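## Task

Get the masking tape roll entirely inside the utility cart's upper tray, and bring the cart into the yellow bay so that each of its four wheels rests inside the taped outline and none sits on the tape line. The robot must not fall or finish leaning over; if it does, the task fails. Anything that stays put only because the robot holds it does not count. At the end the robot must release everything and back away.

## Robot and tools

ROBOT. A Rainbow Robotics RB-Y1 in a physics simulation. It has a wheeled base (two drive wheels plus two rear casters, 0.66 m long by 0.58 m wide, front edge 0.10 m ahead of the drive axle), a torso whose lower leg folds, a head with head_camera, and a left and a right arm, each with a parallel gripper and a wrist camera (left_wrist_camera, right_wrist_camera). The base cannot move sideways. A bent leg may reach past the front edge of the base. A loose object may sometimes get a small push from the scene.

FRAMES. The base frame sits on the floor midway between the drive wheels: x forward, y left, z up. The result reports chest, left_hand and right_hand in this frame. Each hand point lies between its finger pads; the fingers point along the hand's -z and close along its x. Printed hand positions can be off, more so at full reach. The odometry frame is the base frame as it was at scene start. base_odometry counts wheel turns only, so wheel slip looks like travel. Heading is positive to the left, from -3.142 to 3.142.

execute_actions. Argument actions: a list holding one action, or empty (then it only reports state and images). An action may contain:
- base: exactly one of {"translate_m": d}, a relative straight drive in metres from where the base is now, forward positive, -3 to 3; or {"rotate_rad": d}, a relative turn on the spot in radians, left (counter-clockwise seen from above) positive, -3.2 to 3.2. A base move that would need over 8.667 s at its top speed is refused.
- joints: a dict of absolute targets keyed by joint name (radians, grippers in metres). Ranges: torso_squat_rad 0 to 1.2 (larger lowers the chest, kept level); torso_shift_rad -0.3 to 0.6 (positive pushes hips forward); torso_pitch_rad -0.2 to 1.4 (positive leans forward); torso_yaw_rad -1.5 to 1.5 (positive left). Left arm: left_shoulder_pitch_rad -2.356 to 2.356 (0 hangs, negative raises forward); left_shoulder_roll_rad 0 to 3.141 (positive lifts out left); left_shoulder_yaw_rad -2.094 to 2.094; left_elbow_rad -2.617 to 0.01 (negative bends); left_forearm_roll_rad -3.141 to 3.141; left_wrist_pitch_rad -1.57 to 1.919 (negative tips hand forward); left_hand_roll_rad -2.705 to 2.705; left_gripper_m 0 to 0.1 (pad opening). Right arm uses the same names with right_, same ranges, except right_shoulder_roll_rad is -3.141 to 0 (negative lifts out right); yaw, roll and hand_roll signs match the left arm. head_pan_rad -0.523 to 0.523 (positive left, relative to chest); head_tilt_rad -0.35 to 1.57 (positive looks down). Joints count as done within ±0.02 (grippers ±0.004). The torso also has combined limits: squat + shift <= 1.52; squat - shift + pitch <= 1.57; shift + 0.5 pitch - 0.4 squat <= 0.7; shift + 0.3 pitch - 0.5 squat <= 0.39; breaking one leaves the torso short and "off_target".
- speeds: optional caps for this action, translate_m 0.05 to 0.4 m/s, rotate_rad 0.1 to 1.509 rad/s (maximum is the default).
- min_time_s: 0.1 to 8, the shortest duration for every arm and head motion in the action.
Base and joint motions start together. A joint or base left out may still be driving to its earlier target. cameras: list of head_camera, left_wrist_camera, right_wrist_camera or all; omitted or null gives all, [] gives none. Any unknown key, name or out-of-range number refuses the whole call with no motion.

wait: seconds 0 to 10; commands nothing, then reports like an empty action. zoom_image: camera plus region [x0, y0, x1, y1] in pixels of that camera's latest full image, at most 504 by 504 (head image 896x504, wrist images 644x364). read_manual: only licence texts. finished_scene: scene number (1 or 2); irreversible, reports success and gives the next task.

RESULTS. base_status and joint_status give how each commanded motion ended: "done"; "off_target" (rested short, may still push); "contact_stop" (arm or torso hit something firm); "time_out"; "limit_stop_at_<name>"; "limit_stop_at_own_body" (self-collision guard stopped it before touching); "stopped_with_arm"; "not_followed" with "joint command not followed" and a "cause:" line when an arm-collision check withheld arm targets (grippers still move; withheld targets may be retried later). A contact stop, time out or stopped_with_arm halts its whole group (all torso joints, or all joints of one arm), which then holds where it stopped. on_its_own covers what you did not command; "held at" is a held target, not a position. Also printed: joint_positions, base_odometry, Motor temperatures per arm, and a pictures line naming the image order. A stop in one call cancels the remaining robot calls in that reply. "done" for the base only means the wheels turned, even if slipping.

GRIPPING. Command an opening at least 0.005 m narrower than the object; "off_target" then means a grip. Each arm carries about 3 kg; weight far ahead of the drive wheels can tip the robot, and nothing stops that.

CAUTIONS. The base does not stop on hitting furniture and may keep shoving; a torso pressing its leg on furniture can slide the robot back while showing "done". After a stop, back the arm off first in its own action, then the torso. If both hands hold one object and the torso contact-stops at once with nothing in the way, resend every arm joint at its current reading, then the torso. Never let the arms strike or squeeze each other, grippers included. Contact torque reaching a joint's load limit (shoulders 65.1, elbow 33.4, wrist joints 23.2 N m) freezes the robot for 10 s; motors at 80 °C brake the arm (warning from 65 °C). Avoid drops, slams, hard pushes and anything toppling. The robot holds its last command while you think.

Each tool is called after "Request:" as name(argument=value, ...) on one line, values as JSON.

## Session

Request:
execute_actions(actions=[])

Scene clock: 0.00 s.
Motor temperatures (°C, as the motors report them): left_arm=[29 27 29 31 34 35 32] | right_arm=[31 28 27 32 38 34 33]
base_odometry: x=+0.000 y=+0.000 heading=+0.000 (m, m, rad; odometry frame)
base_status: not commanded
joint_positions: torso_squat_rad=+0.350 torso_shift_rad=+0.000 torso_pitch_rad=+0.000 torso_yaw_rad=+0.001 left_shoulder_pitch_rad=-0.022 left_shoulder_roll_rad=+0.051 left_shoulder_yaw_rad=-0.021 left_elbow_rad=-0.131 left_forearm_roll_rad=-0.024 left_wrist_pitch_rad=+0.030 left_hand_roll_rad=+0.019 left_gripper_m=+0.100 right_shoulder_pitch_rad=-0.009 right_shoulder_roll_rad=-0.035 right_shoulder_yaw_rad=-0.001 right_elbow_rad=-0.164 right_forearm_roll_rad=-0.047 right_wrist_pitch_rad=+0.056 right_hand_roll_rad=-0.006 right_gripper_m=+0.100 head_pan_rad=+0.001 head_tilt_rad=+0.400
joint_status: not commanded
chest: x=-0.2282 y=+0.0006 z=+1.2474 quat_wxyz=(+1.000, +0.000, +0.000, +0.000) (m; base frame)
left_hand: x=-0.1555 y=+0.2573 z=+0.5663 quat_wxyz=(+0.998, +0.025, -0.061, -0.017) (m; base frame)
right_hand: x=-0.1546 y=-0.2455 z=+0.5658 quat_wxyz=(+0.998, -0.015, -0.059, -0.024) (m; base frame)
pictures: head_camera, left_wrist_camera, right_wrist_camera
Images, in order (width x height): head_camera 896x504, left_wrist_camera 644x364, right_wrist_camera 644x364.

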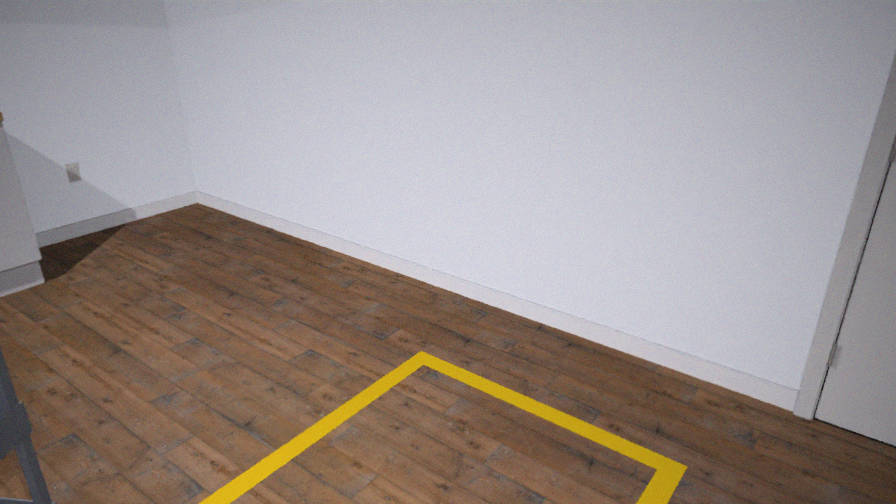

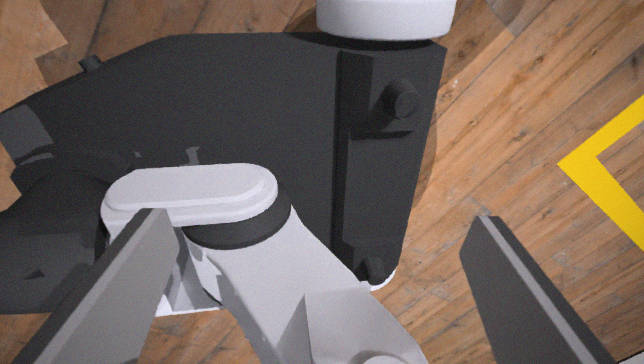

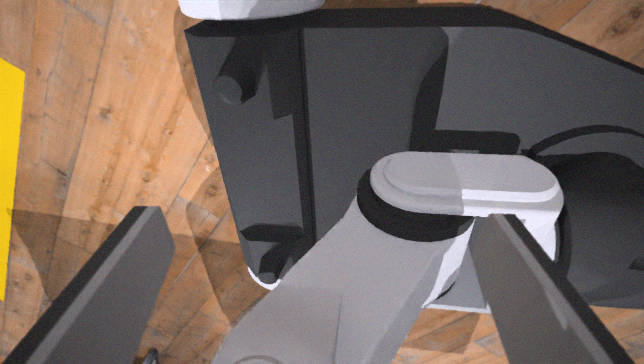

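Request:
execute_actions(actions=[{"joints":{"head_pan_rad":0.2,"head_tilt_rad":0.95}}], cameras=["head_camera"])

Request:
execute_actions(actions=[{"joints":{"head_pan_rad":0.5,"head_tilt_rad":0.55,"torso_yaw_rad":0.5}}], cameras=["head_camera"])

Scene clock: 4.90 s.
Motor temperatures (°C, as the motors report them): left_arm=[29 27 29 31 34 35 32] | right_arm=[31 28 27 32 38 34 33]
base_odometry: x=+0.000 y=+0.000 heading=+0.000 (m, m, rad; odometry frame)
base_status: not commanded
joint_positions: torso_squat_rad=+0.350 torso_shift_rad=+0.000 torso_pitch_rad=+0.000 torso_yaw_rad=+0.001 left_shoulder_pitch_rad=-0.022 left_shoulder_roll_rad=+0.051 left_shoulder_yaw_rad=-0.021 left_elbow_rad=-0.131 left_forearm_roll_rad=-0.024 left_wrist_pitch_rad=+0.030 left_hand_roll_rad=+0.019 left_gripper_m=+0.100 right_shoulder_pitch_rad=-0.009 right_shoulder_roll_rad=-0.035 right_shoulder_yaw_rad=-0.001 right_elbow_rad=-0.164 right_forearm_roll_rad=-0.047 right_wrist_pitch_rad=+0.056 right_hand_roll_rad=-0.006 right_gripper_m=+0.100 head_pan_rad=+0.200 head_tilt_rad=+0.950
joint_status: all done
chest: x=-0.2282 y=+0.0006 z=+1.2474 quat_wxyz=(+1.000, +0.000, +0.000, +0.000) (m; base frame)
left_hand: x=-0.1555 y=+0.2573 z=+0.5663 quat_wxyz=(+0.998, +0.025, -0.061, -0.017) (m; base frame)
right_hand: x=-0.1546 y=-0.2455 z=+0.5658 quat_wxyz=(+0.998, -0.015, -0.059, -0.024) (m; base frame)
pictures: head_camera
Images, in order (width x height): head_camera 896x504.

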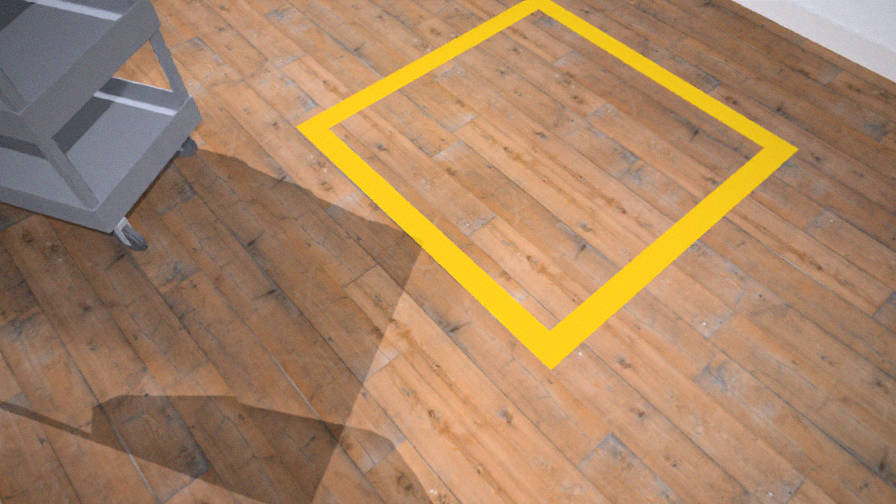

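Scene clock: 6.57 s.
Motor temperatures (°C, as the motors report them): left_arm=[29 27 29 31 34 35 32] | right_arm=[31 28 27 32 38 34 33]
base_odometry: x=+0.000 y=+0.000 heading=+0.000 (m, m, rad; odometry frame)
base_status: not commanded
joint_positions: torso_squat_rad=+0.350 torso_shift_rad=+0.000 torso_pitch_rad=+0.000 torso_yaw_rad=+0.500 left_shoulder_pitch_rad=-0.022 left_shoulder_roll_rad=+0.051 left_shoulder_yaw_rad=-0.021 left_elbow_rad=-0.131 left_forearm_roll_rad=-0.024 left_wrist_pitch_rad=+0.030 left_hand_roll_rad=+0.019 left_gripper_m=+0.100 right_shoulder_pitch_rad=-0.009 right_shoulder_roll_rad=-0.035 right_shoulder_yaw_rad=-0.001 right_elbow_rad=-0.164 right_forearm_roll_rad=-0.047 right_wrist_pitch_rad=+0.056 right_hand_roll_rad=-0.006 right_gripper_m=+0.100 head_pan_rad=+0.500 head_tilt_rad=+0.550
joint_status: all done
chest: x=-0.2282 y=+0.0006 z=+1.2474 quat_wxyz=(+0.969, +0.000, +0.000, +0.247) (m; base frame)
left_hand: x=-0.2875 y=+0.2607 z=+0.5663 quat_wxyz=(+0.971, +0.039, -0.052, +0.230) (m; base frame)
right_hand: x=-0.0459 y=-0.1802 z=+0.5657 quat_wxyz=(+0.973, +0.000, -0.060, +0.223) (m; base frame)
pictures: head_camera
Images, in order (width x height): head_camera 896x504.

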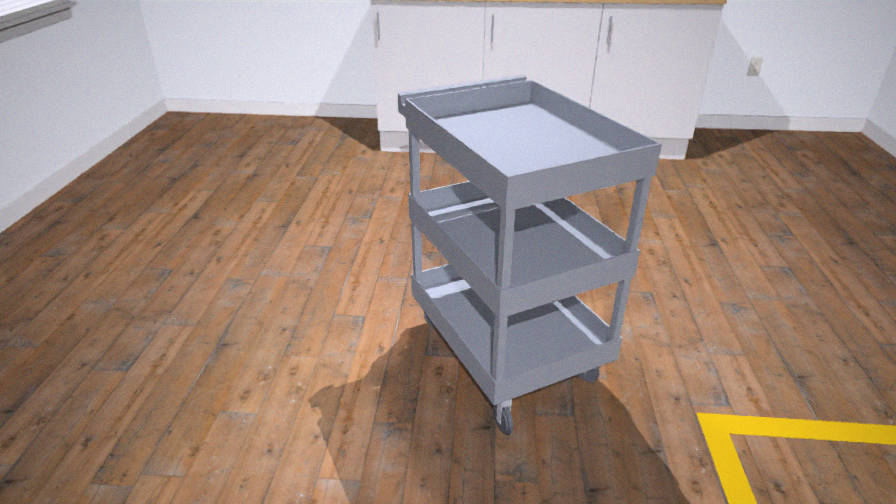

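Request:
execute_actions(actions=[{"base":{"rotate_rad":1.5},"joints":{"head_pan_rad":-0.4,"head_tilt_rad":0.25,"torso_yaw_rad":0}}], cameras=["head_camera"])

Scene clock: 26.07 s.
Motor temperatures (°C, as the motors report them): left_arm=[29 27 29 31 34 35 32] | right_arm=[31 28 27 32 38 34 33]
base_odometry: x=+0.000 y=+0.000 heading=+1.499 (m, m, rad; odometry frame)
base_status: done
joint_positions: torso_squat_rad=+0.350 torso_shift_rad=+0.000 torso_pitch_rad=+0.000 torso_yaw_rad=+0.000 left_shoulder_pitch_rad=-0.022 left_shoulder_roll_rad=+0.051 left_shoulder_yaw_rad=-0.021 left_elbow_rad=-0.131 left_forearm_roll_rad=-0.024 left_wrist_pitch_rad=+0.030 left_hand_roll_rad=+0.019 left_gripper_m=+0.100 right_shoulder_pitch_rad=-0.009 right_shoulder_roll_rad=-0.035 right_shoulder_yaw_rad=-0.001 right_elbow_rad=-0.163 right_forearm_roll_rad=-0.047 right_wrist_pitch_rad=+0.056 right_hand_roll_rad=-0.006 right_gripper_m=+0.100 head_pan_rad=-0.400 head_tilt_rad=+0.250
joint_status: all done
chest: x=-0.2282 y=+0.0006 z=+1.2474 quat_wxyz=(+1.000, +0.000, +0.000, +0.000) (m; base frame)
left_hand: x=-0.1552 y=+0.2572 z=+0.5663 quat_wxyz=(+0.998, +0.025, -0.061, -0.018) (m; base frame)
right_hand: x=-0.1549 y=-0.2456 z=+0.5657 quat_wxyz=(+0.998, -0.015, -0.059, -0.025) (m; base frame)
pictures: head_camera
Images, in order (width x height): head_camera 896x504.

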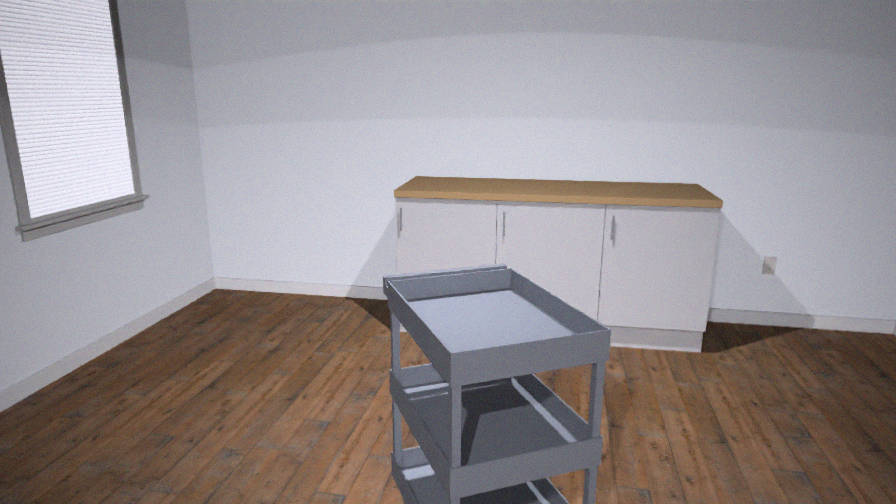

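Request:
execute_actions(actions=[{"base":{"rotate_rad":0.5},"joints":{"head_pan_rad":0.4,"head_tilt_rad":0.45}}], cameras=["head_camera"])

Request:
execute_actions(actions=[{"base":{"rotate_rad":1.2}}], cameras=["head_camera"])

Scene clock: 32.73 s.
Motor temperatures (°C, as the motors report them): left_arm=[29 27 29 31 34 35 32] | right_arm=[31 28 27 32 38 34 33]
base_odometry: x=+0.000 y=+0.000 heading=+1.999 (m, m, rad; odometry frame)
base_status: done
joint_positions: torso_squat_rad=+0.350 torso_shift_rad=+0.000 torso_pitch_rad=+0.000 torso_yaw_rad=+0.000 left_shoulder_pitch_rad=-0.022 left_shoulder_roll_rad=+0.051 left_shoulder_yaw_rad=-0.021 left_elbow_rad=-0.131 left_forearm_roll_rad=-0.024 left_wrist_pitch_rad=+0.030 left_hand_roll_rad=+0.019 left_gripper_m=+0.100 right_shoulder_pitch_rad=-0.009 right_shoulder_roll_rad=-0.035 right_shoulder_yaw_rad=-0.001 right_elbow_rad=-0.163 right_forearm_roll_rad=-0.047 right_wrist_pitch_rad=+0.056 right_hand_roll_rad=-0.006 right_gripper_m=+0.100 head_pan_rad=+0.400 head_tilt_rad=+0.450
joint_status: all done
chest: x=-0.2282 y=+0.0006 z=+1.2474 quat_wxyz=(+1.000, +0.000, +0.000, +0.000) (m; base frame)
left_hand: x=-0.1552 y=+0.2572 z=+0.5663 quat_wxyz=(+0.998, +0.025, -0.061, -0.018) (m; base frame)
right_hand: x=-0.1549 y=-0.2456 z=+0.5657 quat_wxyz=(+0.998, -0.015, -0.059, -0.025) (m; base frame)
pictures: head_camera
Images, in order (width x height): head_camera 896x504.

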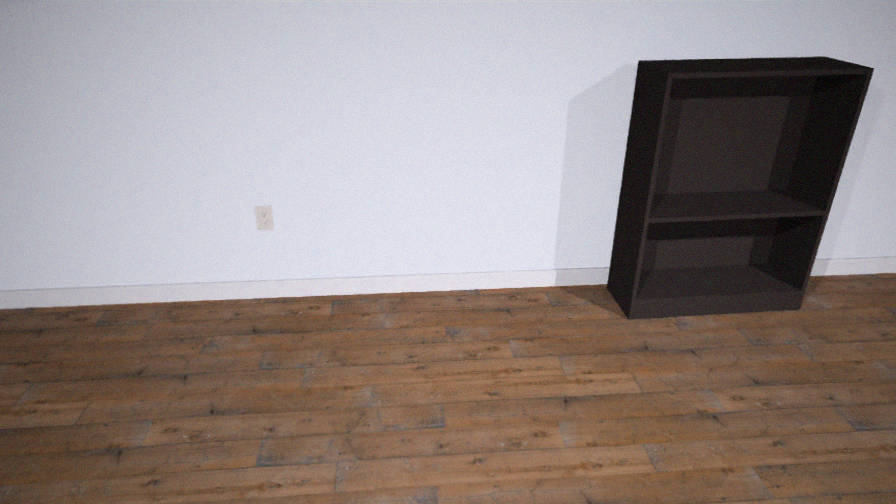

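Scene clock: 36.30 s.
Motor temperatures (°C, as the motors report them): left_arm=[29 27 29 31 34 35 32] | right_arm=[31 28 27 32 38 34 33]
base_odometry: x=+0.000 y=-0.001 heading=-3.085 (m, m, rad; odometry frame)
base_status: done
joint_positions: torso_squat_rad=+0.350 torso_shift_rad=+0.000 torso_pitch_rad=+0.000 torso_yaw_rad=+0.000 left_shoulder_pitch_rad=-0.022 left_shoulder_roll_rad=+0.051 left_shoulder_yaw_rad=-0.021 left_elbow_rad=-0.131 left_forearm_roll_rad=-0.024 left_wrist_pitch_rad=+0.030 left_hand_roll_rad=+0.019 left_gripper_m=+0.100 right_shoulder_pitch_rad=-0.009 right_shoulder_roll_rad=-0.035 right_shoulder_yaw_rad=-0.001 right_elbow_rad=-0.164 right_forearm_roll_rad=-0.047 right_wrist_pitch_rad=+0.056 right_hand_roll_rad=-0.006 right_gripper_m=+0.100 head_pan_rad=+0.400 head_tilt_rad=+0.450
joint_status: not commanded
chest: x=-0.2282 y=+0.0006 z=+1.2474 quat_wxyz=(+1.000, +0.000, +0.000, +0.000) (m; base frame)
left_hand: x=-0.1552 y=+0.2572 z=+0.5663 quat_wxyz=(+0.998, +0.025, -0.061, -0.018) (m; base frame)
right_hand: x=-0.1549 y=-0.2456 z=+0.5657 quat_wxyz=(+0.998, -0.015, -0.059, -0.025) (m; base frame)
pictures: head_camera
Images, in order (width x height): head_camera 896x504.

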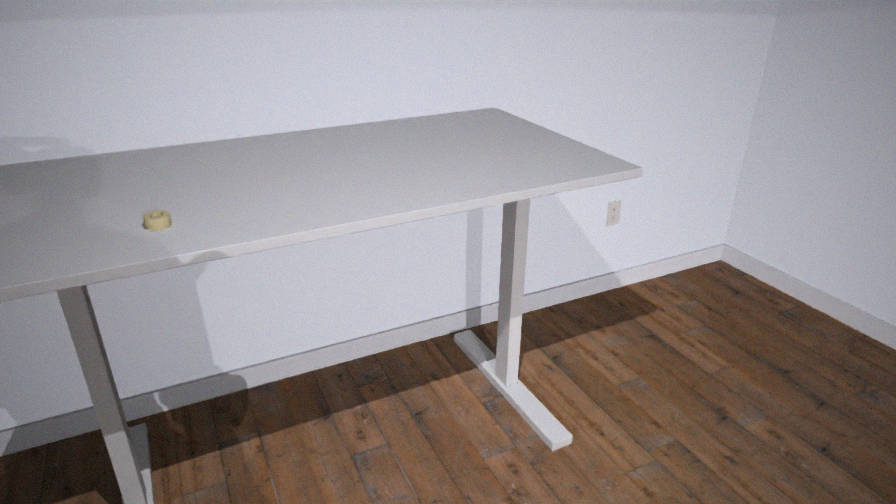

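Request:
execute_actions(actions=[{"base":{"rotate_rad":0.81},"joints":{"head_pan_rad":0.1,"head_tilt_rad":0.6,"torso_squat_rad":0,"left_shoulder_pitch_rad":-0.8,"left_shoulder_roll_rad":0.1,"left_shoulder_yaw_rad":0.248,"left_elbow_rad":-1.1,"left_forearm_roll_rad":0,"left_wrist_pitch_rad":1.87,"left_hand_roll_rad":0}}], cameras=["head_camera"])

Request:
execute_actions(actions=[{"base":{"translate_m":0.5}}], cameras=["head_camera"])

Scene clock: 59.07 s.
Motor temperatures (°C, as the motors report them): left_arm=[29 27 29 31 34 35 32] | right_arm=[31 28 27 32 38 34 33]
base_odometry: x=+0.000 y=+0.000 heading=-2.275 (m, m, rad; odometry frame)
base_status: done
joint_positions: torso_squat_rad=+0.000 torso_shift_rad=+0.000 torso_pitch_rad=+0.000 torso_yaw_rad=+0.000 left_shoulder_pitch_rad=-0.800 left_shoulder_roll_rad=+0.100 left_shoulder_yaw_rad=+0.248 left_elbow_rad=-1.100 left_forearm_roll_rad=+0.000 left_wrist_pitch_rad=+1.870 left_hand_roll_rad=+0.000 left_gripper_m=+0.100 right_shoulder_pitch_rad=-0.009 right_shoulder_roll_rad=-0.035 right_shoulder_yaw_rad=-0.001 right_elbow_rad=-0.164 right_forearm_roll_rad=-0.047 right_wrist_pitch_rad=+0.056 right_hand_roll_rad=-0.006 right_gripper_m=+0.100 head_pan_rad=+0.100 head_tilt_rad=+0.600
joint_status: all done
chest: x=-0.2283 y=+0.0006 z=+1.2899 quat_wxyz=(+1.000, +0.000, +0.000, +0.000) (m; base frame)
left_hand: x=+0.2396 y=+0.2200 z=+1.0081 quat_wxyz=(+1.000, +0.000, +0.000, +0.000) (m; base frame)
right_hand: x=-0.1549 y=-0.2456 z=+0.6083 quat_wxyz=(+0.998, -0.015, -0.059, -0.025) (m; base frame)
pictures: head_camera
Images, in order (width x height): head_camera 896x504.

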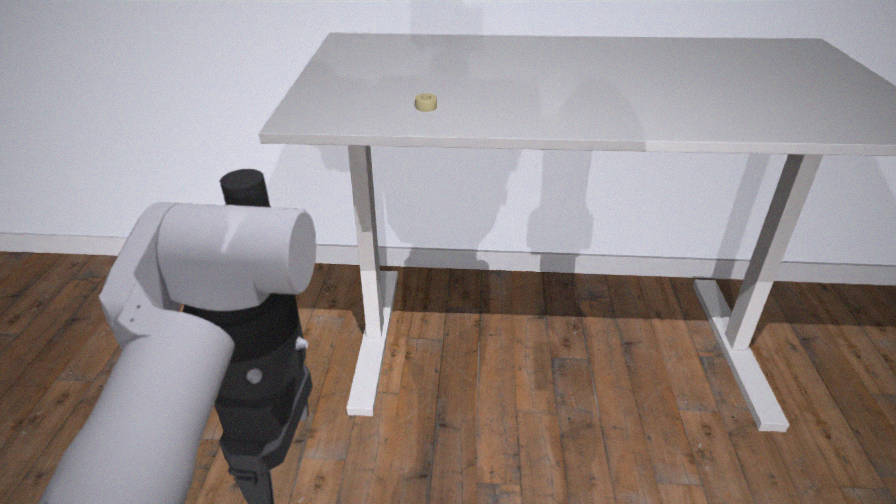

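Scene clock: 61.77 s.
Motor temperatures (°C, as the motors report them): left_arm=[29 27 29 31 34 35 32] | right_arm=[31 28 27 32 38 34 33]
base_odometry: x=-0.323 y=-0.382 heading=-2.274 (m, m, rad; odometry frame)
base_status: done
joint_positions: torso_squat_rad=+0.000 torso_shift_rad=+0.000 torso_pitch_rad=+0.000 torso_yaw_rad=+0.000 left_shoulder_pitch_rad=-0.800 left_shoulder_roll_rad=+0.100 left_shoulder_yaw_rad=+0.248 left_elbow_rad=-1.100 left_forearm_roll_rad=+0.000 left_wrist_pitch_rad=+1.870 left_hand_roll_rad=+0.000 left_gripper_m=+0.100 right_shoulder_pitch_rad=-0.009 right_shoulder_roll_rad=-0.035 right_shoulder_yaw_rad=-0.001 right_elbow_rad=-0.164 right_forearm_roll_rad=-0.047 right_wrist_pitch_rad=+0.056 right_hand_roll_rad=-0.006 right_gripper_m=+0.100 head_pan_rad=+0.100 head_tilt_rad=+0.600
joint_status: not commanded
chest: x=-0.2282 y=+0.0007 z=+1.2899 quat_wxyz=(+1.000, +0.000, +0.000, +0.000) (m; base frame)
left_hand: x=+0.2396 y=+0.2200 z=+1.0081 quat_wxyz=(+1.000, +0.000, +0.000, +0.000) (m; base frame)
right_hand: x=-0.1548 y=-0.2456 z=+0.6083 quat_wxyz=(+0.998, -0.015, -0.059, -0.025) (m; base frame)
pictures: head_camera
Images, in order (width x height): head_camera 896x504.

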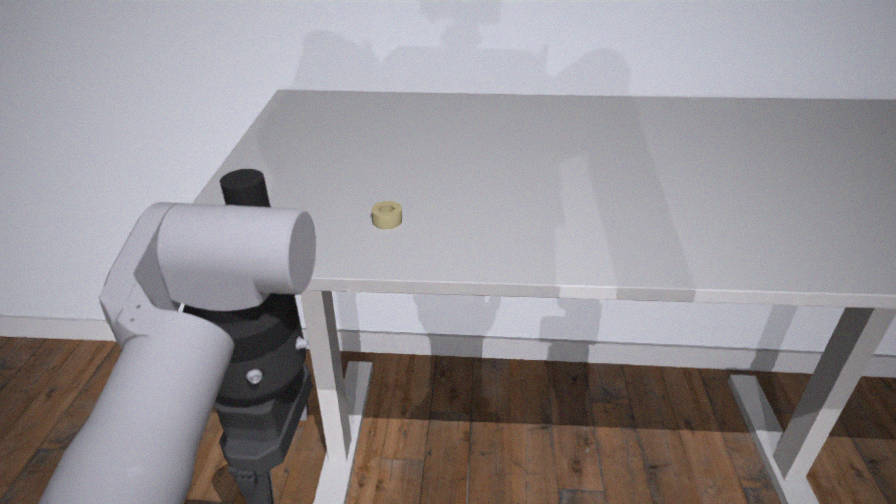

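Request:
execute_actions(actions=[{"base":{"translate_m":0.15},"joints":{"head_tilt_rad":0.9,"torso_yaw_rad":-0.06,"left_shoulder_pitch_rad":-1.1,"left_shoulder_roll_rad":0.186,"left_shoulder_yaw_rad":0.31,"left_elbow_rad":-0.82,"left_wrist_pitch_rad":1.895}}], cameras=[])

Request:
execute_actions(actions=[{"base":{"translate_m":0.285}}])

Scene clock: 75.53 s.
Motor temperatures (°C, as the motors report them): left_arm=[30 27 29 32 34 35 32] | right_arm=[31 28 27 32 38 34 33]
base_odometry: x=-0.420 y=-0.496 heading=-2.273 (m, m, rad; odometry frame)
base_status: done
joint_positions: torso_squat_rad=+0.000 torso_shift_rad=+0.000 torso_pitch_rad=+0.000 torso_yaw_rad=-0.060 left_shoulder_pitch_rad=-1.100 left_shoulder_roll_rad=+0.186 left_shoulder_yaw_rad=+0.310 left_elbow_rad=-0.820 left_forearm_roll_rad=+0.000 left_wrist_pitch_rad=+1.895 left_hand_roll_rad=+0.000 left_gripper_m=+0.100 right_shoulder_pitch_rad=-0.009 right_shoulder_roll_rad=-0.035 right_shoulder_yaw_rad=-0.001 right_elbow_rad=-0.164 right_forearm_roll_rad=-0.047 right_wrist_pitch_rad=+0.056 right_hand_roll_rad=-0.006 right_gripper_m=+0.100 head_pan_rad=+0.100 head_tilt_rad=+0.900
joint_status: all done
chest: x=-0.2282 y=+0.0006 z=+1.2899 quat_wxyz=(+1.000, +0.000, +0.000, -0.030) (m; base frame)
left_hand: x=+0.2941 y=+0.1897 z=+1.0873 quat_wxyz=(+1.000, +0.000, +0.000, -0.030) (m; base frame)
right_hand: x=-0.1696 y=-0.2496 z=+0.6083 quat_wxyz=(+0.997, -0.017, -0.058, -0.055) (m; base frame)
pictures: none
No camera images: the call's "cameras" was empty. Leave "cameras" out to get every camera's image.

Scene clock: 77.70 s.
Motor temperatures (°C, as the motors report them): left_arm=[31 27 29 32 34 35 32] | right_arm=[31 28 27 32 38 34 33]
base_odometry: x=-0.604 y=-0.714 heading=-2.272 (m, m, rad; odometry frame)
base_status: done
joint_positions: torso_squat_rad=+0.000 torso_shift_rad=+0.000 torso_pitch_rad=+0.000 torso_yaw_rad=-0.060 left_shoulder_pitch_rad=-1.100 left_shoulder_roll_rad=+0.186 left_shoulder_yaw_rad=+0.310 left_elbow_rad=-0.820 left_forearm_roll_rad=+0.000 left_wrist_pitch_rad=+1.895 left_hand_roll_rad=+0.000 left_gripper_m=+0.100 right_shoulder_pitch_rad=-0.009 right_shoulder_roll_rad=-0.035 right_shoulder_yaw_rad=-0.001 right_elbow_rad=-0.164 right_forearm_roll_rad=-0.047 right_wrist_pitch_rad=+0.056 right_hand_roll_rad=-0.006 right_gripper_m=+0.100 head_pan_rad=+0.100 head_tilt_rad=+0.900
joint_status: not commanded
chest: x=-0.2282 y=+0.0007 z=+1.2899 quat_wxyz=(+1.000, +0.000, +0.000, -0.030) (m; base frame)
left_hand: x=+0.2941 y=+0.1897 z=+1.0873 quat_wxyz=(+1.000, +0.000, +0.000, -0.030) (m; base frame)
right_hand: x=-0.1696 y=-0.2496 z=+0.6083 quat_wxyz=(+0.997, -0.017, -0.058, -0.055) (m; base frame)
pictures: head_camera, left_wrist_camera, right_wrist_camera
Images, in order (width x height): head_camera 896x504, left_wrist_camera 644x364, right_wrist_camera 644x364.

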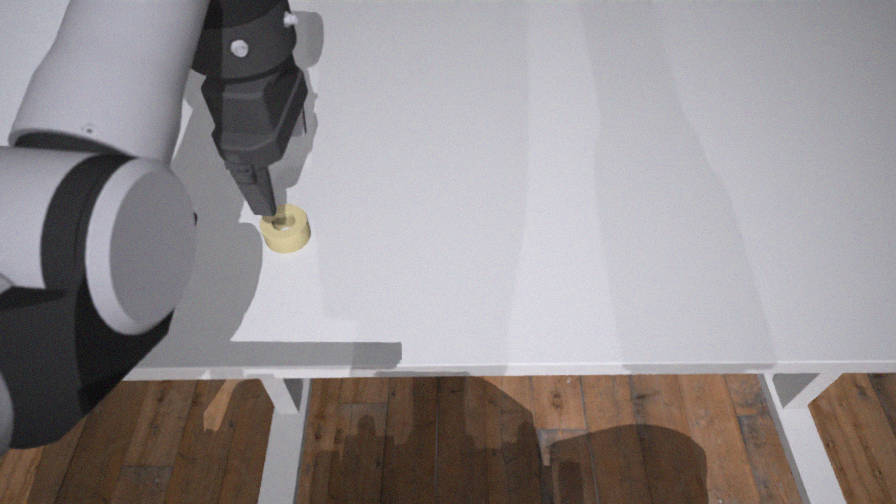

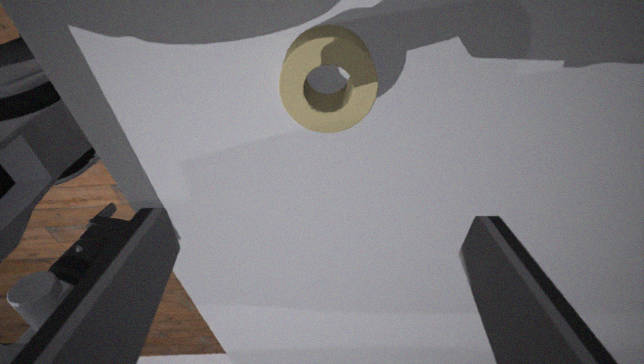

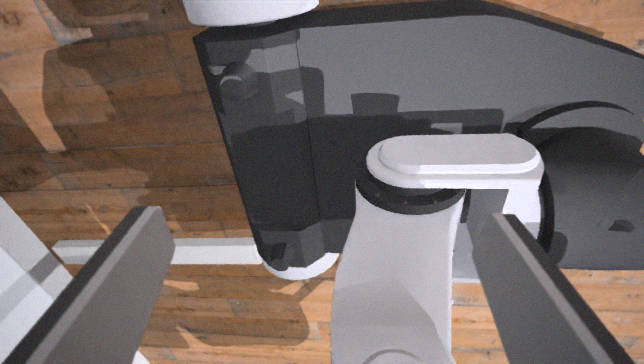

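Request:
execute_actions(actions=[{"joints":{"torso_yaw_rad":-0.03,"torso_squat_rad":0.4}}], cameras=["head_camera","left_wrist_camera"])

Scene clock: 85.90 s.
Motor temperatures (°C, as the motors report them): left_arm=[31 27 29 32 34 35 32] | right_arm=[31 28 27 32 38 34 33]
base_odometry: x=-0.604 y=-0.714 heading=-2.272 (m, m, rad; odometry frame)
base_status: not commanded
joint_positions: torso_squat_rad=+0.400 torso_shift_rad=+0.000 torso_pitch_rad=+0.000 torso_yaw_rad=-0.030 left_shoulder_pitch_rad=-1.100 left_shoulder_roll_rad=+0.186 left_shoulder_yaw_rad=+0.310 left_elbow_rad=-0.820 left_forearm_roll_rad=+0.000 left_wrist_pitch_rad=+1.895 left_hand_roll_rad=+0.000 left_gripper_m=+0.100 right_shoulder_pitch_rad=-0.009 right_shoulder_roll_rad=-0.035 right_shoulder_yaw_rad=-0.001 right_elbow_rad=-0.164 right_forearm_roll_rad=-0.047 right_wrist_pitch_rad=+0.056 right_hand_roll_rad=-0.006 right_gripper_m=+0.100 head_pan_rad=+0.100 head_tilt_rad=+0.900
joint_status: all done
chest: x=-0.2283 y=+0.0006 z=+1.2347 quat_wxyz=(+1.000, +0.000, +0.000, -0.015) (m; base frame)
left_hand: x=+0.2881 y=+0.2053 z=+1.0321 quat_wxyz=(+1.000, +0.000, +0.000, -0.015) (m; base frame)
right_hand: x=-0.1621 y=-0.2477 z=+0.5531 quat_wxyz=(+0.997, -0.016, -0.059, -0.040) (m; base frame)
pictures: head_camera, left_wrist_camera
Images, in order (width x height): head_camera 896x504, left_wrist_camera 644x364.

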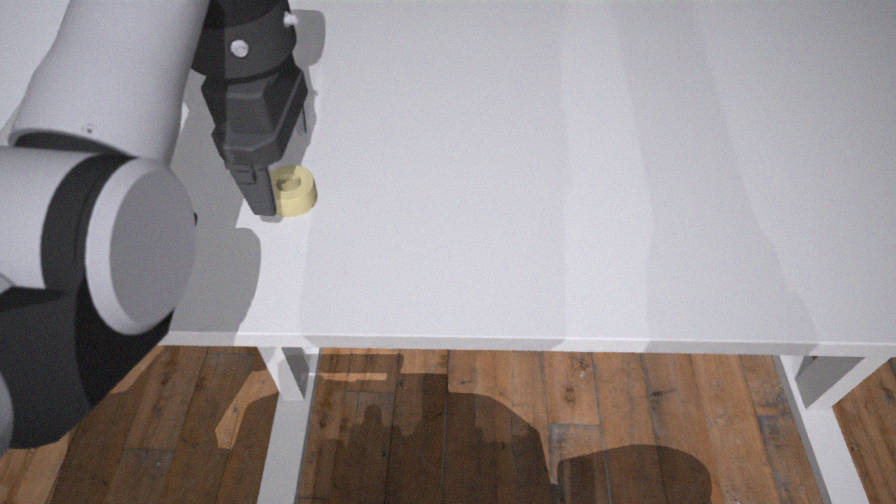

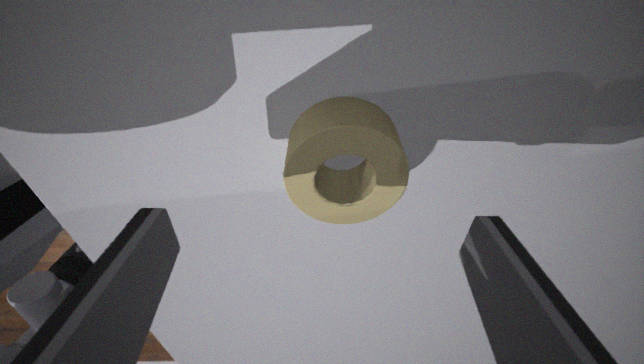

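Request:
execute_actions(actions=[{"joints":{"torso_yaw_rad":-0.04,"torso_squat_rad":0.515}}], cameras=["left_wrist_camera"])

Request:
execute_actions(actions=[{"joints":{"left_gripper_m":0.035}}], cameras=["head_camera","left_wrist_camera"])

Scene clock: 95.10 s.
Motor temperatures (°C, as the motors report them): left_arm=[32 27 29 32 34 35 32] | right_arm=[31 28 27 32 38 34 33]
base_odometry: x=-0.604 y=-0.714 heading=-2.272 (m, m, rad; odometry frame)
base_status: not commanded
joint_positions: torso_squat_rad=+0.515 torso_shift_rad=+0.000 torso_pitch_rad=+0.000 torso_yaw_rad=-0.040 left_shoulder_pitch_rad=-1.100 left_shoulder_roll_rad=+0.186 left_shoulder_yaw_rad=+0.310 left_elbow_rad=-0.820 left_forearm_roll_rad=+0.000 left_wrist_pitch_rad=+1.895 left_hand_roll_rad=+0.000 left_gripper_m=+0.100 right_shoulder_pitch_rad=-0.009 right_shoulder_roll_rad=-0.035 right_shoulder_yaw_rad=-0.001 right_elbow_rad=-0.164 right_forearm_roll_rad=-0.047 right_wrist_pitch_rad=+0.056 right_hand_roll_rad=-0.006 right_gripper_m=+0.100 head_pan_rad=+0.100 head_tilt_rad=+0.900
joint_status: all done
chest: x=-0.2283 y=+0.0006 z=+1.1991 quat_wxyz=(+1.000, +0.000, +0.000, -0.020) (m; base frame)
left_hand: x=+0.2901 y=+0.2002 z=+0.9966 quat_wxyz=(+1.000, +0.000, +0.000, -0.020) (m; base frame)
right_hand: x=-0.1645 y=-0.2484 z=+0.5175 quat_wxyz=(+0.997, -0.016, -0.058, -0.045) (m; base frame)
pictures: left_wrist_camera
Images, in order (width x height): left_wrist_camera 644x364.

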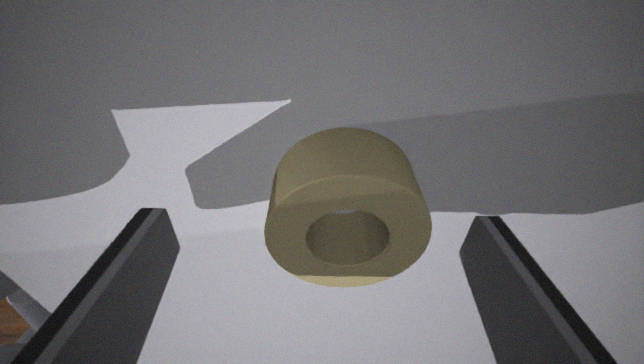

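Scene clock: 96.23 s.
Motor temperatures (°C, as the motors report them): left_arm=[32 27 29 32 34 35 32] | right_arm=[31 28 27 32 38 34 33]
base_odometry: x=-0.604 y=-0.714 heading=-2.272 (m, m, rad; odometry frame)
base_status: not commanded
joint_positions: torso_squat_rad=+0.515 torso_shift_rad=+0.000 torso_pitch_rad=+0.000 torso_yaw_rad=-0.040 left_shoulder_pitch_rad=-1.100 left_shoulder_roll_rad=+0.186 left_shoulder_yaw_rad=+0.310 left_elbow_rad=-0.820 left_forearm_roll_rad=+0.000 left_wrist_pitch_rad=+1.895 left_hand_roll_rad=+0.000 left_gripper_m=+0.048 right_shoulder_pitch_rad=-0.009 right_shoulder_roll_rad=-0.035 right_shoulder_yaw_rad=-0.001 right_elbow_rad=-0.164 right_forearm_roll_rad=-0.047 right_wrist_pitch_rad=+0.056 right_hand_roll_rad=-0.006 right_gripper_m=+0.100 head_pan_rad=+0.100 head_tilt_rad=+0.900
joint_status: left_gripper_m off_target (ended at +0.048, target +0.035)
chest: x=-0.2283 y=+0.0006 z=+1.1991 quat_wxyz=(+1.000, +0.000, +0.000, -0.020) (m; base frame)
left_hand: x=+0.2901 y=+0.2002 z=+0.9966 quat_wxyz=(+1.000, +0.000, +0.000, -0.020) (m; base frame)
right_hand: x=-0.1645 y=-0.2484 z=+0.5175 quat_wxyz=(+0.997, -0.016, -0.058, -0.045) (m; base frame)
pictures: head_camera, left_wrist_camera
Images, in order (width x height): head_camera 896x504, left_wrist_camera 644x364.

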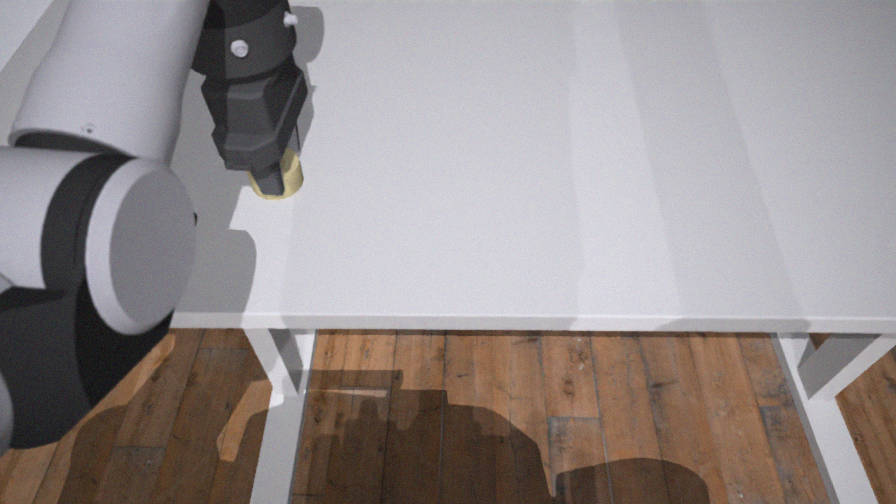

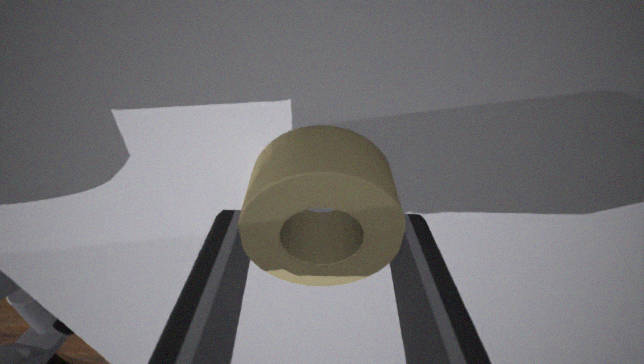

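Request:
execute_actions(actions=[{"joints":{"torso_yaw_rad":0,"torso_squat_rad":0.4}}], cameras=[])

Request:
execute_actions(actions=[{"base":{"translate_m":-0.65}}], cameras=["left_wrist_camera"])

Request:
execute_actions(actions=[{"base":{"rotate_rad":-2.54},"joints":{"head_pan_rad":-0.4,"head_tilt_rad":0.6}}], cameras=["head_camera"])

Request:
execute_actions(actions=[{"base":{"translate_m":2.45}}], cameras=[])

Request:
execute_actions(actions=[{"base":{"rotate_rad":-1.47},"joints":{"head_pan_rad":-0.5,"head_tilt_rad":0.75}}], cameras=["head_camera"])

Scene clock: 118.73 s.
Motor temperatures (°C, as the motors report them): left_arm=[33 27 29 32 34 35 32] | right_arm=[31 28 27 32 38 34 33]
base_odometry: x=-0.604 y=-0.714 heading=-2.272 (m, m, rad; odometry frame)
base_status: not commanded
joint_positions: torso_squat_rad=+0.400 torso_shift_rad=+0.000 torso_pitch_rad=+0.000 torso_yaw_rad=+0.000 left_shoulder_pitch_rad=-1.100 left_shoulder_roll_rad=+0.186 left_shoulder_yaw_rad=+0.310 left_elbow_rad=-0.820 left_forearm_roll_rad=+0.000 left_wrist_pitch_rad=+1.895 left_hand_roll_rad=+0.000 left_gripper_m=+0.048 right_shoulder_pitch_rad=-0.009 right_shoulder_roll_rad=-0.035 right_shoulder_yaw_rad=-0.001 right_elbow_rad=-0.164 right_forearm_roll_rad=-0.047 right_wrist_pitch_rad=+0.056 right_hand_roll_rad=-0.006 right_gripper_m=+0.100 head_pan_rad=+0.100 head_tilt_rad=+0.900
joint_status: all done
chest: x=-0.2282 y=+0.0006 z=+1.2347 quat_wxyz=(+1.000, +0.000, +0.000, +0.000) (m; base frame)
left_hand: x=+0.2818 y=+0.2207 z=+1.0320 quat_wxyz=(+1.000, +0.000, +0.000, +0.000) (m; base frame)
right_hand: x=-0.1548 y=-0.2456 z=+0.5531 quat_wxyz=(+0.998, -0.015, -0.059, -0.025) (m; base frame)
pictures: none
No camera images: the call's "cameras" was empty. Leave "cameras" out to get every camera's image.

Scene clock: 122.03 s.
Motor temperatures (°C, as the motors report them): left_arm=[33 27 29 32 34 35 32] | right_arm=[31 28 27 32 38 34 33]
base_odometry: x=-0.185 y=-0.217 heading=-2.271 (m, m, rad; odometry frame)
base_status: done
joint_positions: torso_squat_rad=+0.400 torso_shift_rad=+0.000 torso_pitch_rad=+0.000 torso_yaw_rad=+0.000 left_shoulder_pitch_rad=-1.100 left_shoulder_roll_rad=+0.186 left_shoulder_yaw_rad=+0.310 left_elbow_rad=-0.820 left_forearm_roll_rad=+0.000 left_wrist_pitch_rad=+1.895 left_hand_roll_rad=+0.000 left_gripper_m=+0.048 right_shoulder_pitch_rad=-0.009 right_shoulder_roll_rad=-0.035 right_shoulder_yaw_rad=-0.001 right_elbow_rad=-0.164 right_forearm_roll_rad=-0.047 right_wrist_pitch_rad=+0.056 right_hand_roll_rad=-0.006 right_gripper_m=+0.100 head_pan_rad=+0.100 head_tilt_rad=+0.900
joint_status: not commanded
chest: x=-0.2283 y=+0.0006 z=+1.2347 quat_wxyz=(+1.000, +0.000, +0.000, +0.000) (m; base frame)
left_hand: x=+0.2818 y=+0.2207 z=+1.0321 quat_wxyz=(+1.000, +0.000, +0.000, +0.000) (m; base frame)
right_hand: x=-0.1548 y=-0.2456 z=+0.5530 quat_wxyz=(+0.998, -0.015, -0.059, -0.025) (m; base frame)
pictures: left_wrist_camera
Images, in order (width x height): left_wrist_camera 644x364.

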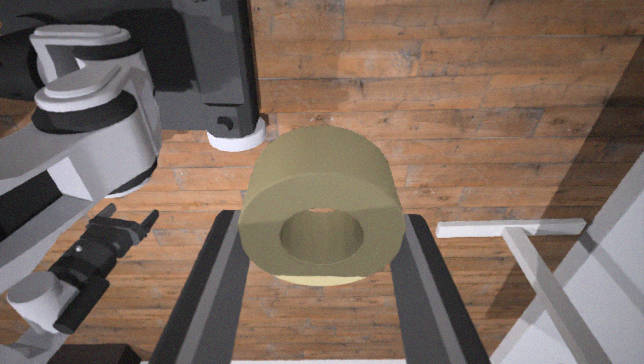

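Scene clock: 126.90 s.
Motor temperatures (°C, as the motors report them): left_arm=[33 27 29 32 34 35 32] | right_arm=[31 28 27 32 38 34 33]
base_odometry: x=-0.185 y=-0.217 heading=+1.473 (m, m, rad; odometry frame)
base_status: done
joint_positions: torso_squat_rad=+0.400 torso_shift_rad=+0.000 torso_pitch_rad=+0.000 torso_yaw_rad=+0.000 left_shoulder_pitch_rad=-1.100 left_shoulder_roll_rad=+0.186 left_shoulder_yaw_rad=+0.310 left_elbow_rad=-0.820 left_forearm_roll_rad=+0.000 left_wrist_pitch_rad=+1.895 left_hand_roll_rad=+0.000 left_gripper_m=+0.048 right_shoulder_pitch_rad=-0.009 right_shoulder_roll_rad=-0.035 right_shoulder_yaw_rad=-0.001 right_elbow_rad=-0.164 right_forearm_roll_rad=-0.047 right_wrist_pitch_rad=+0.056 right_hand_roll_rad=-0.006 right_gripper_m=+0.100 head_pan_rad=-0.400 head_tilt_rad=+0.600
joint_status: all done
chest: x=-0.2283 y=+0.0006 z=+1.2347 quat_wxyz=(+1.000, +0.000, +0.000, +0.000) (m; base frame)
left_hand: x=+0.2817 y=+0.2208 z=+1.0321 quat_wxyz=(+1.000, +0.000, +0.000, +0.000) (m; base frame)
right_hand: x=-0.1549 y=-0.2456 z=+0.5531 quat_wxyz=(+0.998, -0.015, -0.059, -0.025) (m; base frame)
pictures: head_camera
Images, in order (width x height): head_camera 896x504.

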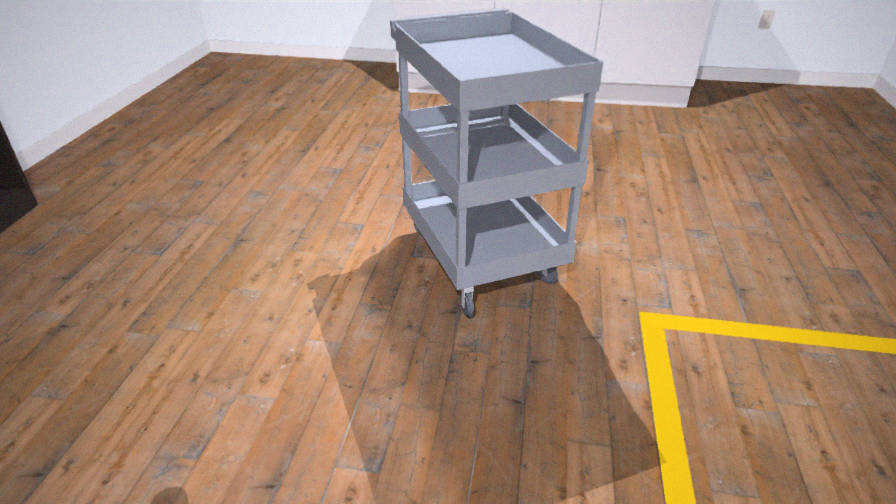

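Scene clock: 134.57 s.
Motor temperatures (°C, as the motors report them): left_arm=[34 27 29 32 34 35 32] | right_arm=[31 28 27 32 38 34 33]
base_odometry: x=+0.056 y=+2.221 heading=+1.472 (m, m, rad; odometry frame)
base_status: done
joint_positions: torso_squat_rad=+0.400 torso_shift_rad=+0.000 torso_pitch_rad=+0.000 torso_yaw_rad=+0.000 left_shoulder_pitch_rad=-1.100 left_shoulder_roll_rad=+0.186 left_shoulder_yaw_rad=+0.310 left_elbow_rad=-0.820 left_forearm_roll_rad=+0.000 left_wrist_pitch_rad=+1.895 left_hand_roll_rad=+0.000 left_gripper_m=+0.048 right_shoulder_pitch_rad=-0.009 right_shoulder_roll_rad=-0.035 right_shoulder_yaw_rad=-0.001 right_elbow_rad=-0.164 right_forearm_roll_rad=-0.047 right_wrist_pitch_rad=+0.056 right_hand_roll_rad=-0.006 right_gripper_m=+0.100 head_pan_rad=-0.400 head_tilt_rad=+0.600
joint_status: not commanded
chest: x=-0.2282 y=+0.0006 z=+1.2347 quat_wxyz=(+1.000, +0.000, +0.000, +0.000) (m; base frame)
left_hand: x=+0.2818 y=+0.2208 z=+1.0320 quat_wxyz=(+1.000, +0.000, +0.000, +0.000) (m; base frame)
right_hand: x=-0.1548 y=-0.2456 z=+0.5531 quat_wxyz=(+0.998, -0.015, -0.059, -0.025) (m; base frame)
pictures: none
No camera images: the call's "cameras" was empty. Leave "cameras" out to get every camera's image.

Scene clock: 138.47 s.
Motor temperatures (°C, as the motors report them): left_arm=[34 27 29 32 34 35 32] | right_arm=[31 28 27 32 38 34 33]
base_odometry: x=+0.056 y=+2.221 heading=+0.003 (m, m, rad; odometry frame)
base_status: done
joint_positions: torso_squat_rad=+0.400 torso_shift_rad=+0.000 torso_pitch_rad=+0.000 torso_yaw_rad=+0.000 left_shoulder_pitch_rad=-1.100 left_shoulder_roll_rad=+0.186 left_shoulder_yaw_rad=+0.310 left_elbow_rad=-0.820 left_forearm_roll_rad=+0.000 left_wrist_pitch_rad=+1.895 left_hand_roll_rad=+0.000 left_gripper_m=+0.048 right_shoulder_pitch_rad=-0.009 right_shoulder_roll_rad=-0.035 right_shoulder_yaw_rad=-0.001 right_elbow_rad=-0.164 right_forearm_roll_rad=-0.047 right_wrist_pitch_rad=+0.056 right_hand_roll_rad=-0.006 right_gripper_m=+0.100 head_pan_rad=-0.500 head_tilt_rad=+0.750
joint_status: all done
chest: x=-0.2282 y=+0.0006 z=+1.2347 quat_wxyz=(+1.000, +0.000, +0.000, +0.000) (m; base frame)
left_hand: x=+0.2818 y=+0.2208 z=+1.0320 quat_wxyz=(+1.000, +0.000, +0.000, +0.000) (m; base frame)
right_hand: x=-0.1548 y=-0.2456 z=+0.5531 quat_wxyz=(+0.998, -0.015, -0.059, -0.025) (m; base frame)
pictures: head_camera
Images, in order (width x height): head_camera 896x504.

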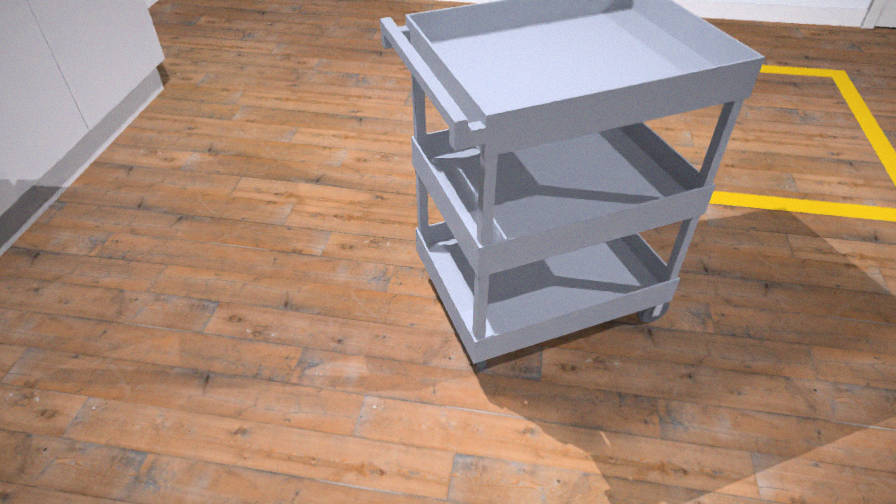

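Request:
execute_actions(actions=[{"base":{"translate_m":0.93},"joints":{"head_pan_rad":0,"head_tilt_rad":0.85,"left_shoulder_roll_rad":0.006,"left_shoulder_yaw_rad":0.21,"left_wrist_pitch_rad":1.85,"left_hand_roll_rad":0.2,"right_shoulder_pitch_rad":-1.1,"right_shoulder_roll_rad":-0.006,"right_shoulder_yaw_rad":-0.21,"right_elbow_rad":-0.82,"right_forearm_roll_rad":0,"right_wrist_pitch_rad":1.85,"right_hand_roll_rad":-0.2}}], cameras=[])

Request:
execute_actions(actions=[{"base":{"rotate_rad":-1.72}}])

Scene clock: 164.67 s.
Motor temperatures (°C, as the motors report them): left_arm=[34 27 29 33 34 35 32] | right_arm=[31 28 27 32 38 34 33]
base_odometry: x=+0.986 y=+2.223 heading=+0.002 (m, m, rad; odometry frame)
base_status: done
joint_positions: torso_squat_rad=+0.400 torso_shift_rad=+0.000 torso_pitch_rad=+0.000 torso_yaw_rad=+0.000 left_shoulder_pitch_rad=-1.100 left_shoulder_roll_rad=+0.006 left_shoulder_yaw_rad=+0.210 left_elbow_rad=-0.820 left_forearm_roll_rad=+0.000 left_wrist_pitch_rad=+1.850 left_hand_roll_rad=+0.200 left_gripper_m=+0.048 right_shoulder_pitch_rad=-1.100 right_shoulder_roll_rad=-0.006 right_shoulder_yaw_rad=-0.210 right_elbow_rad=-0.820 right_forearm_roll_rad=+0.000 right_wrist_pitch_rad=+1.850 right_hand_roll_rad=-0.200 right_gripper_m=+0.100 head_pan_rad=+0.000 head_tilt_rad=+0.850
joint_status: all done
chest: x=-0.2282 y=+0.0007 z=+1.2347 quat_wxyz=(+1.000, +0.000, +0.000, +0.000) (m; base frame)
left_hand: x=+0.2683 y=+0.1198 z=+1.0084 quat_wxyz=(+1.000, +0.000, +0.001, +0.000) (m; base frame)
right_hand: x=+0.2685 y=-0.1190 z=+1.0088 quat_wxyz=(+1.000, -0.001, +0.000, +0.000) (m; base frame)
pictures: none
No camera images: the call's "cameras" was empty. Leave "cameras" out to get every camera's image.

Scene clock: 168.73 s.
Motor temperatures (°C, as the motors report them): left_arm=[34 27 29 33 34 35 32] | right_arm=[32 28 27 33 38 34 33]
base_odometry: x=+0.986 y=+2.223 heading=-1.718 (m, m, rad; odometry frame)
base_status: done
joint_positions: torso_squat_rad=+0.400 torso_shift_rad=+0.000 torso_pitch_rad=+0.000 torso_yaw_rad=+0.000 left_shoulder_pitch_rad=-1.100 left_shoulder_roll_rad=+0.006 left_shoulder_yaw_rad=+0.210 left_elbow_rad=-0.820 left_forearm_roll_rad=+0.000 left_wrist_pitch_rad=+1.850 left_hand_roll_rad=+0.200 left_gripper_m=+0.048 right_shoulder_pitch_rad=-1.100 right_shoulder_roll_rad=-0.006 right_shoulder_yaw_rad=-0.210 right_elbow_rad=-0.820 right_forearm_roll_rad=+0.000 right_wrist_pitch_rad=+1.850 right_hand_roll_rad=-0.200 right_gripper_m=+0.100 head_pan_rad=+0.000 head_tilt_rad=+0.850
joint_status: not commanded
chest: x=-0.2283 y=+0.0006 z=+1.2347 quat_wxyz=(+1.000, +0.000, +0.000, +0.000) (m; base frame)
left_hand: x=+0.2683 y=+0.1199 z=+1.0084 quat_wxyz=(+1.000, +0.000, +0.001, +0.000) (m; base frame)
right_hand: x=+0.2685 y=-0.1189 z=+1.0088 quat_wxyz=(+1.000, -0.001, +0.000, +0.000) (m; base frame)
pictures: head_camera, left_wrist_camera, right_wrist_camera
Images, in order (width x height): head_camera 896x504, left_wrist_camera 644x364, right_wrist_camera 644x364.

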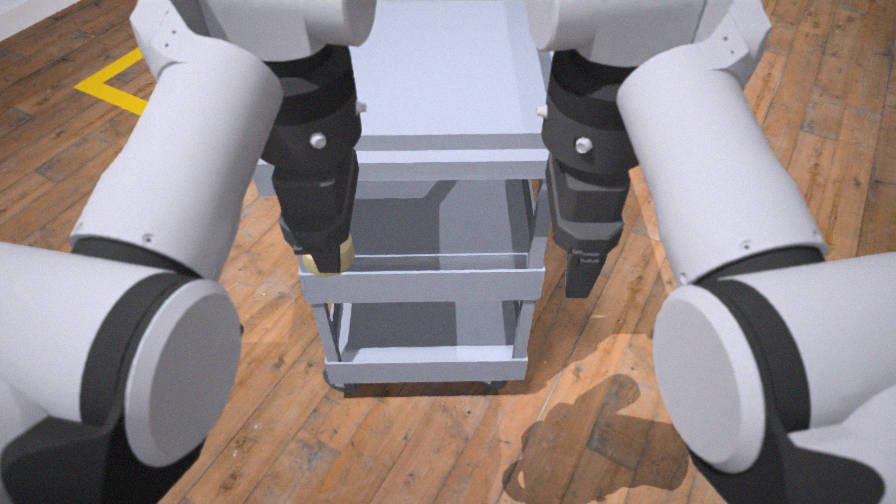

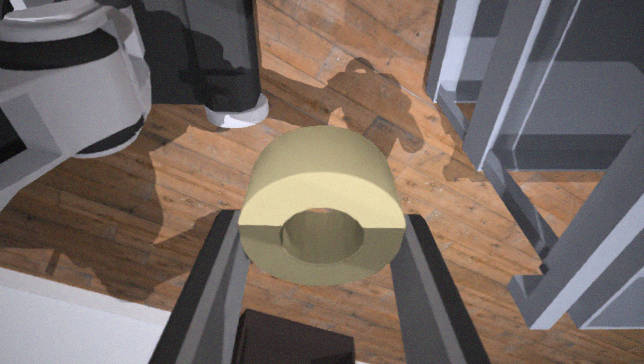

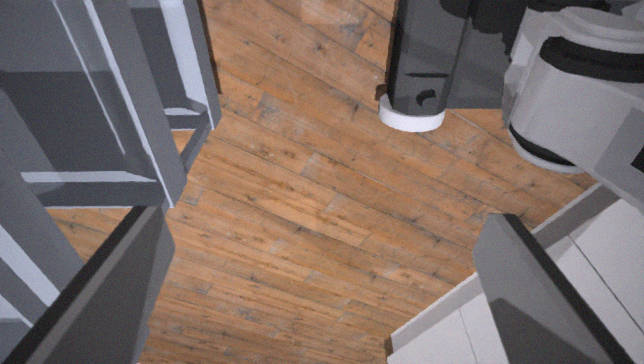

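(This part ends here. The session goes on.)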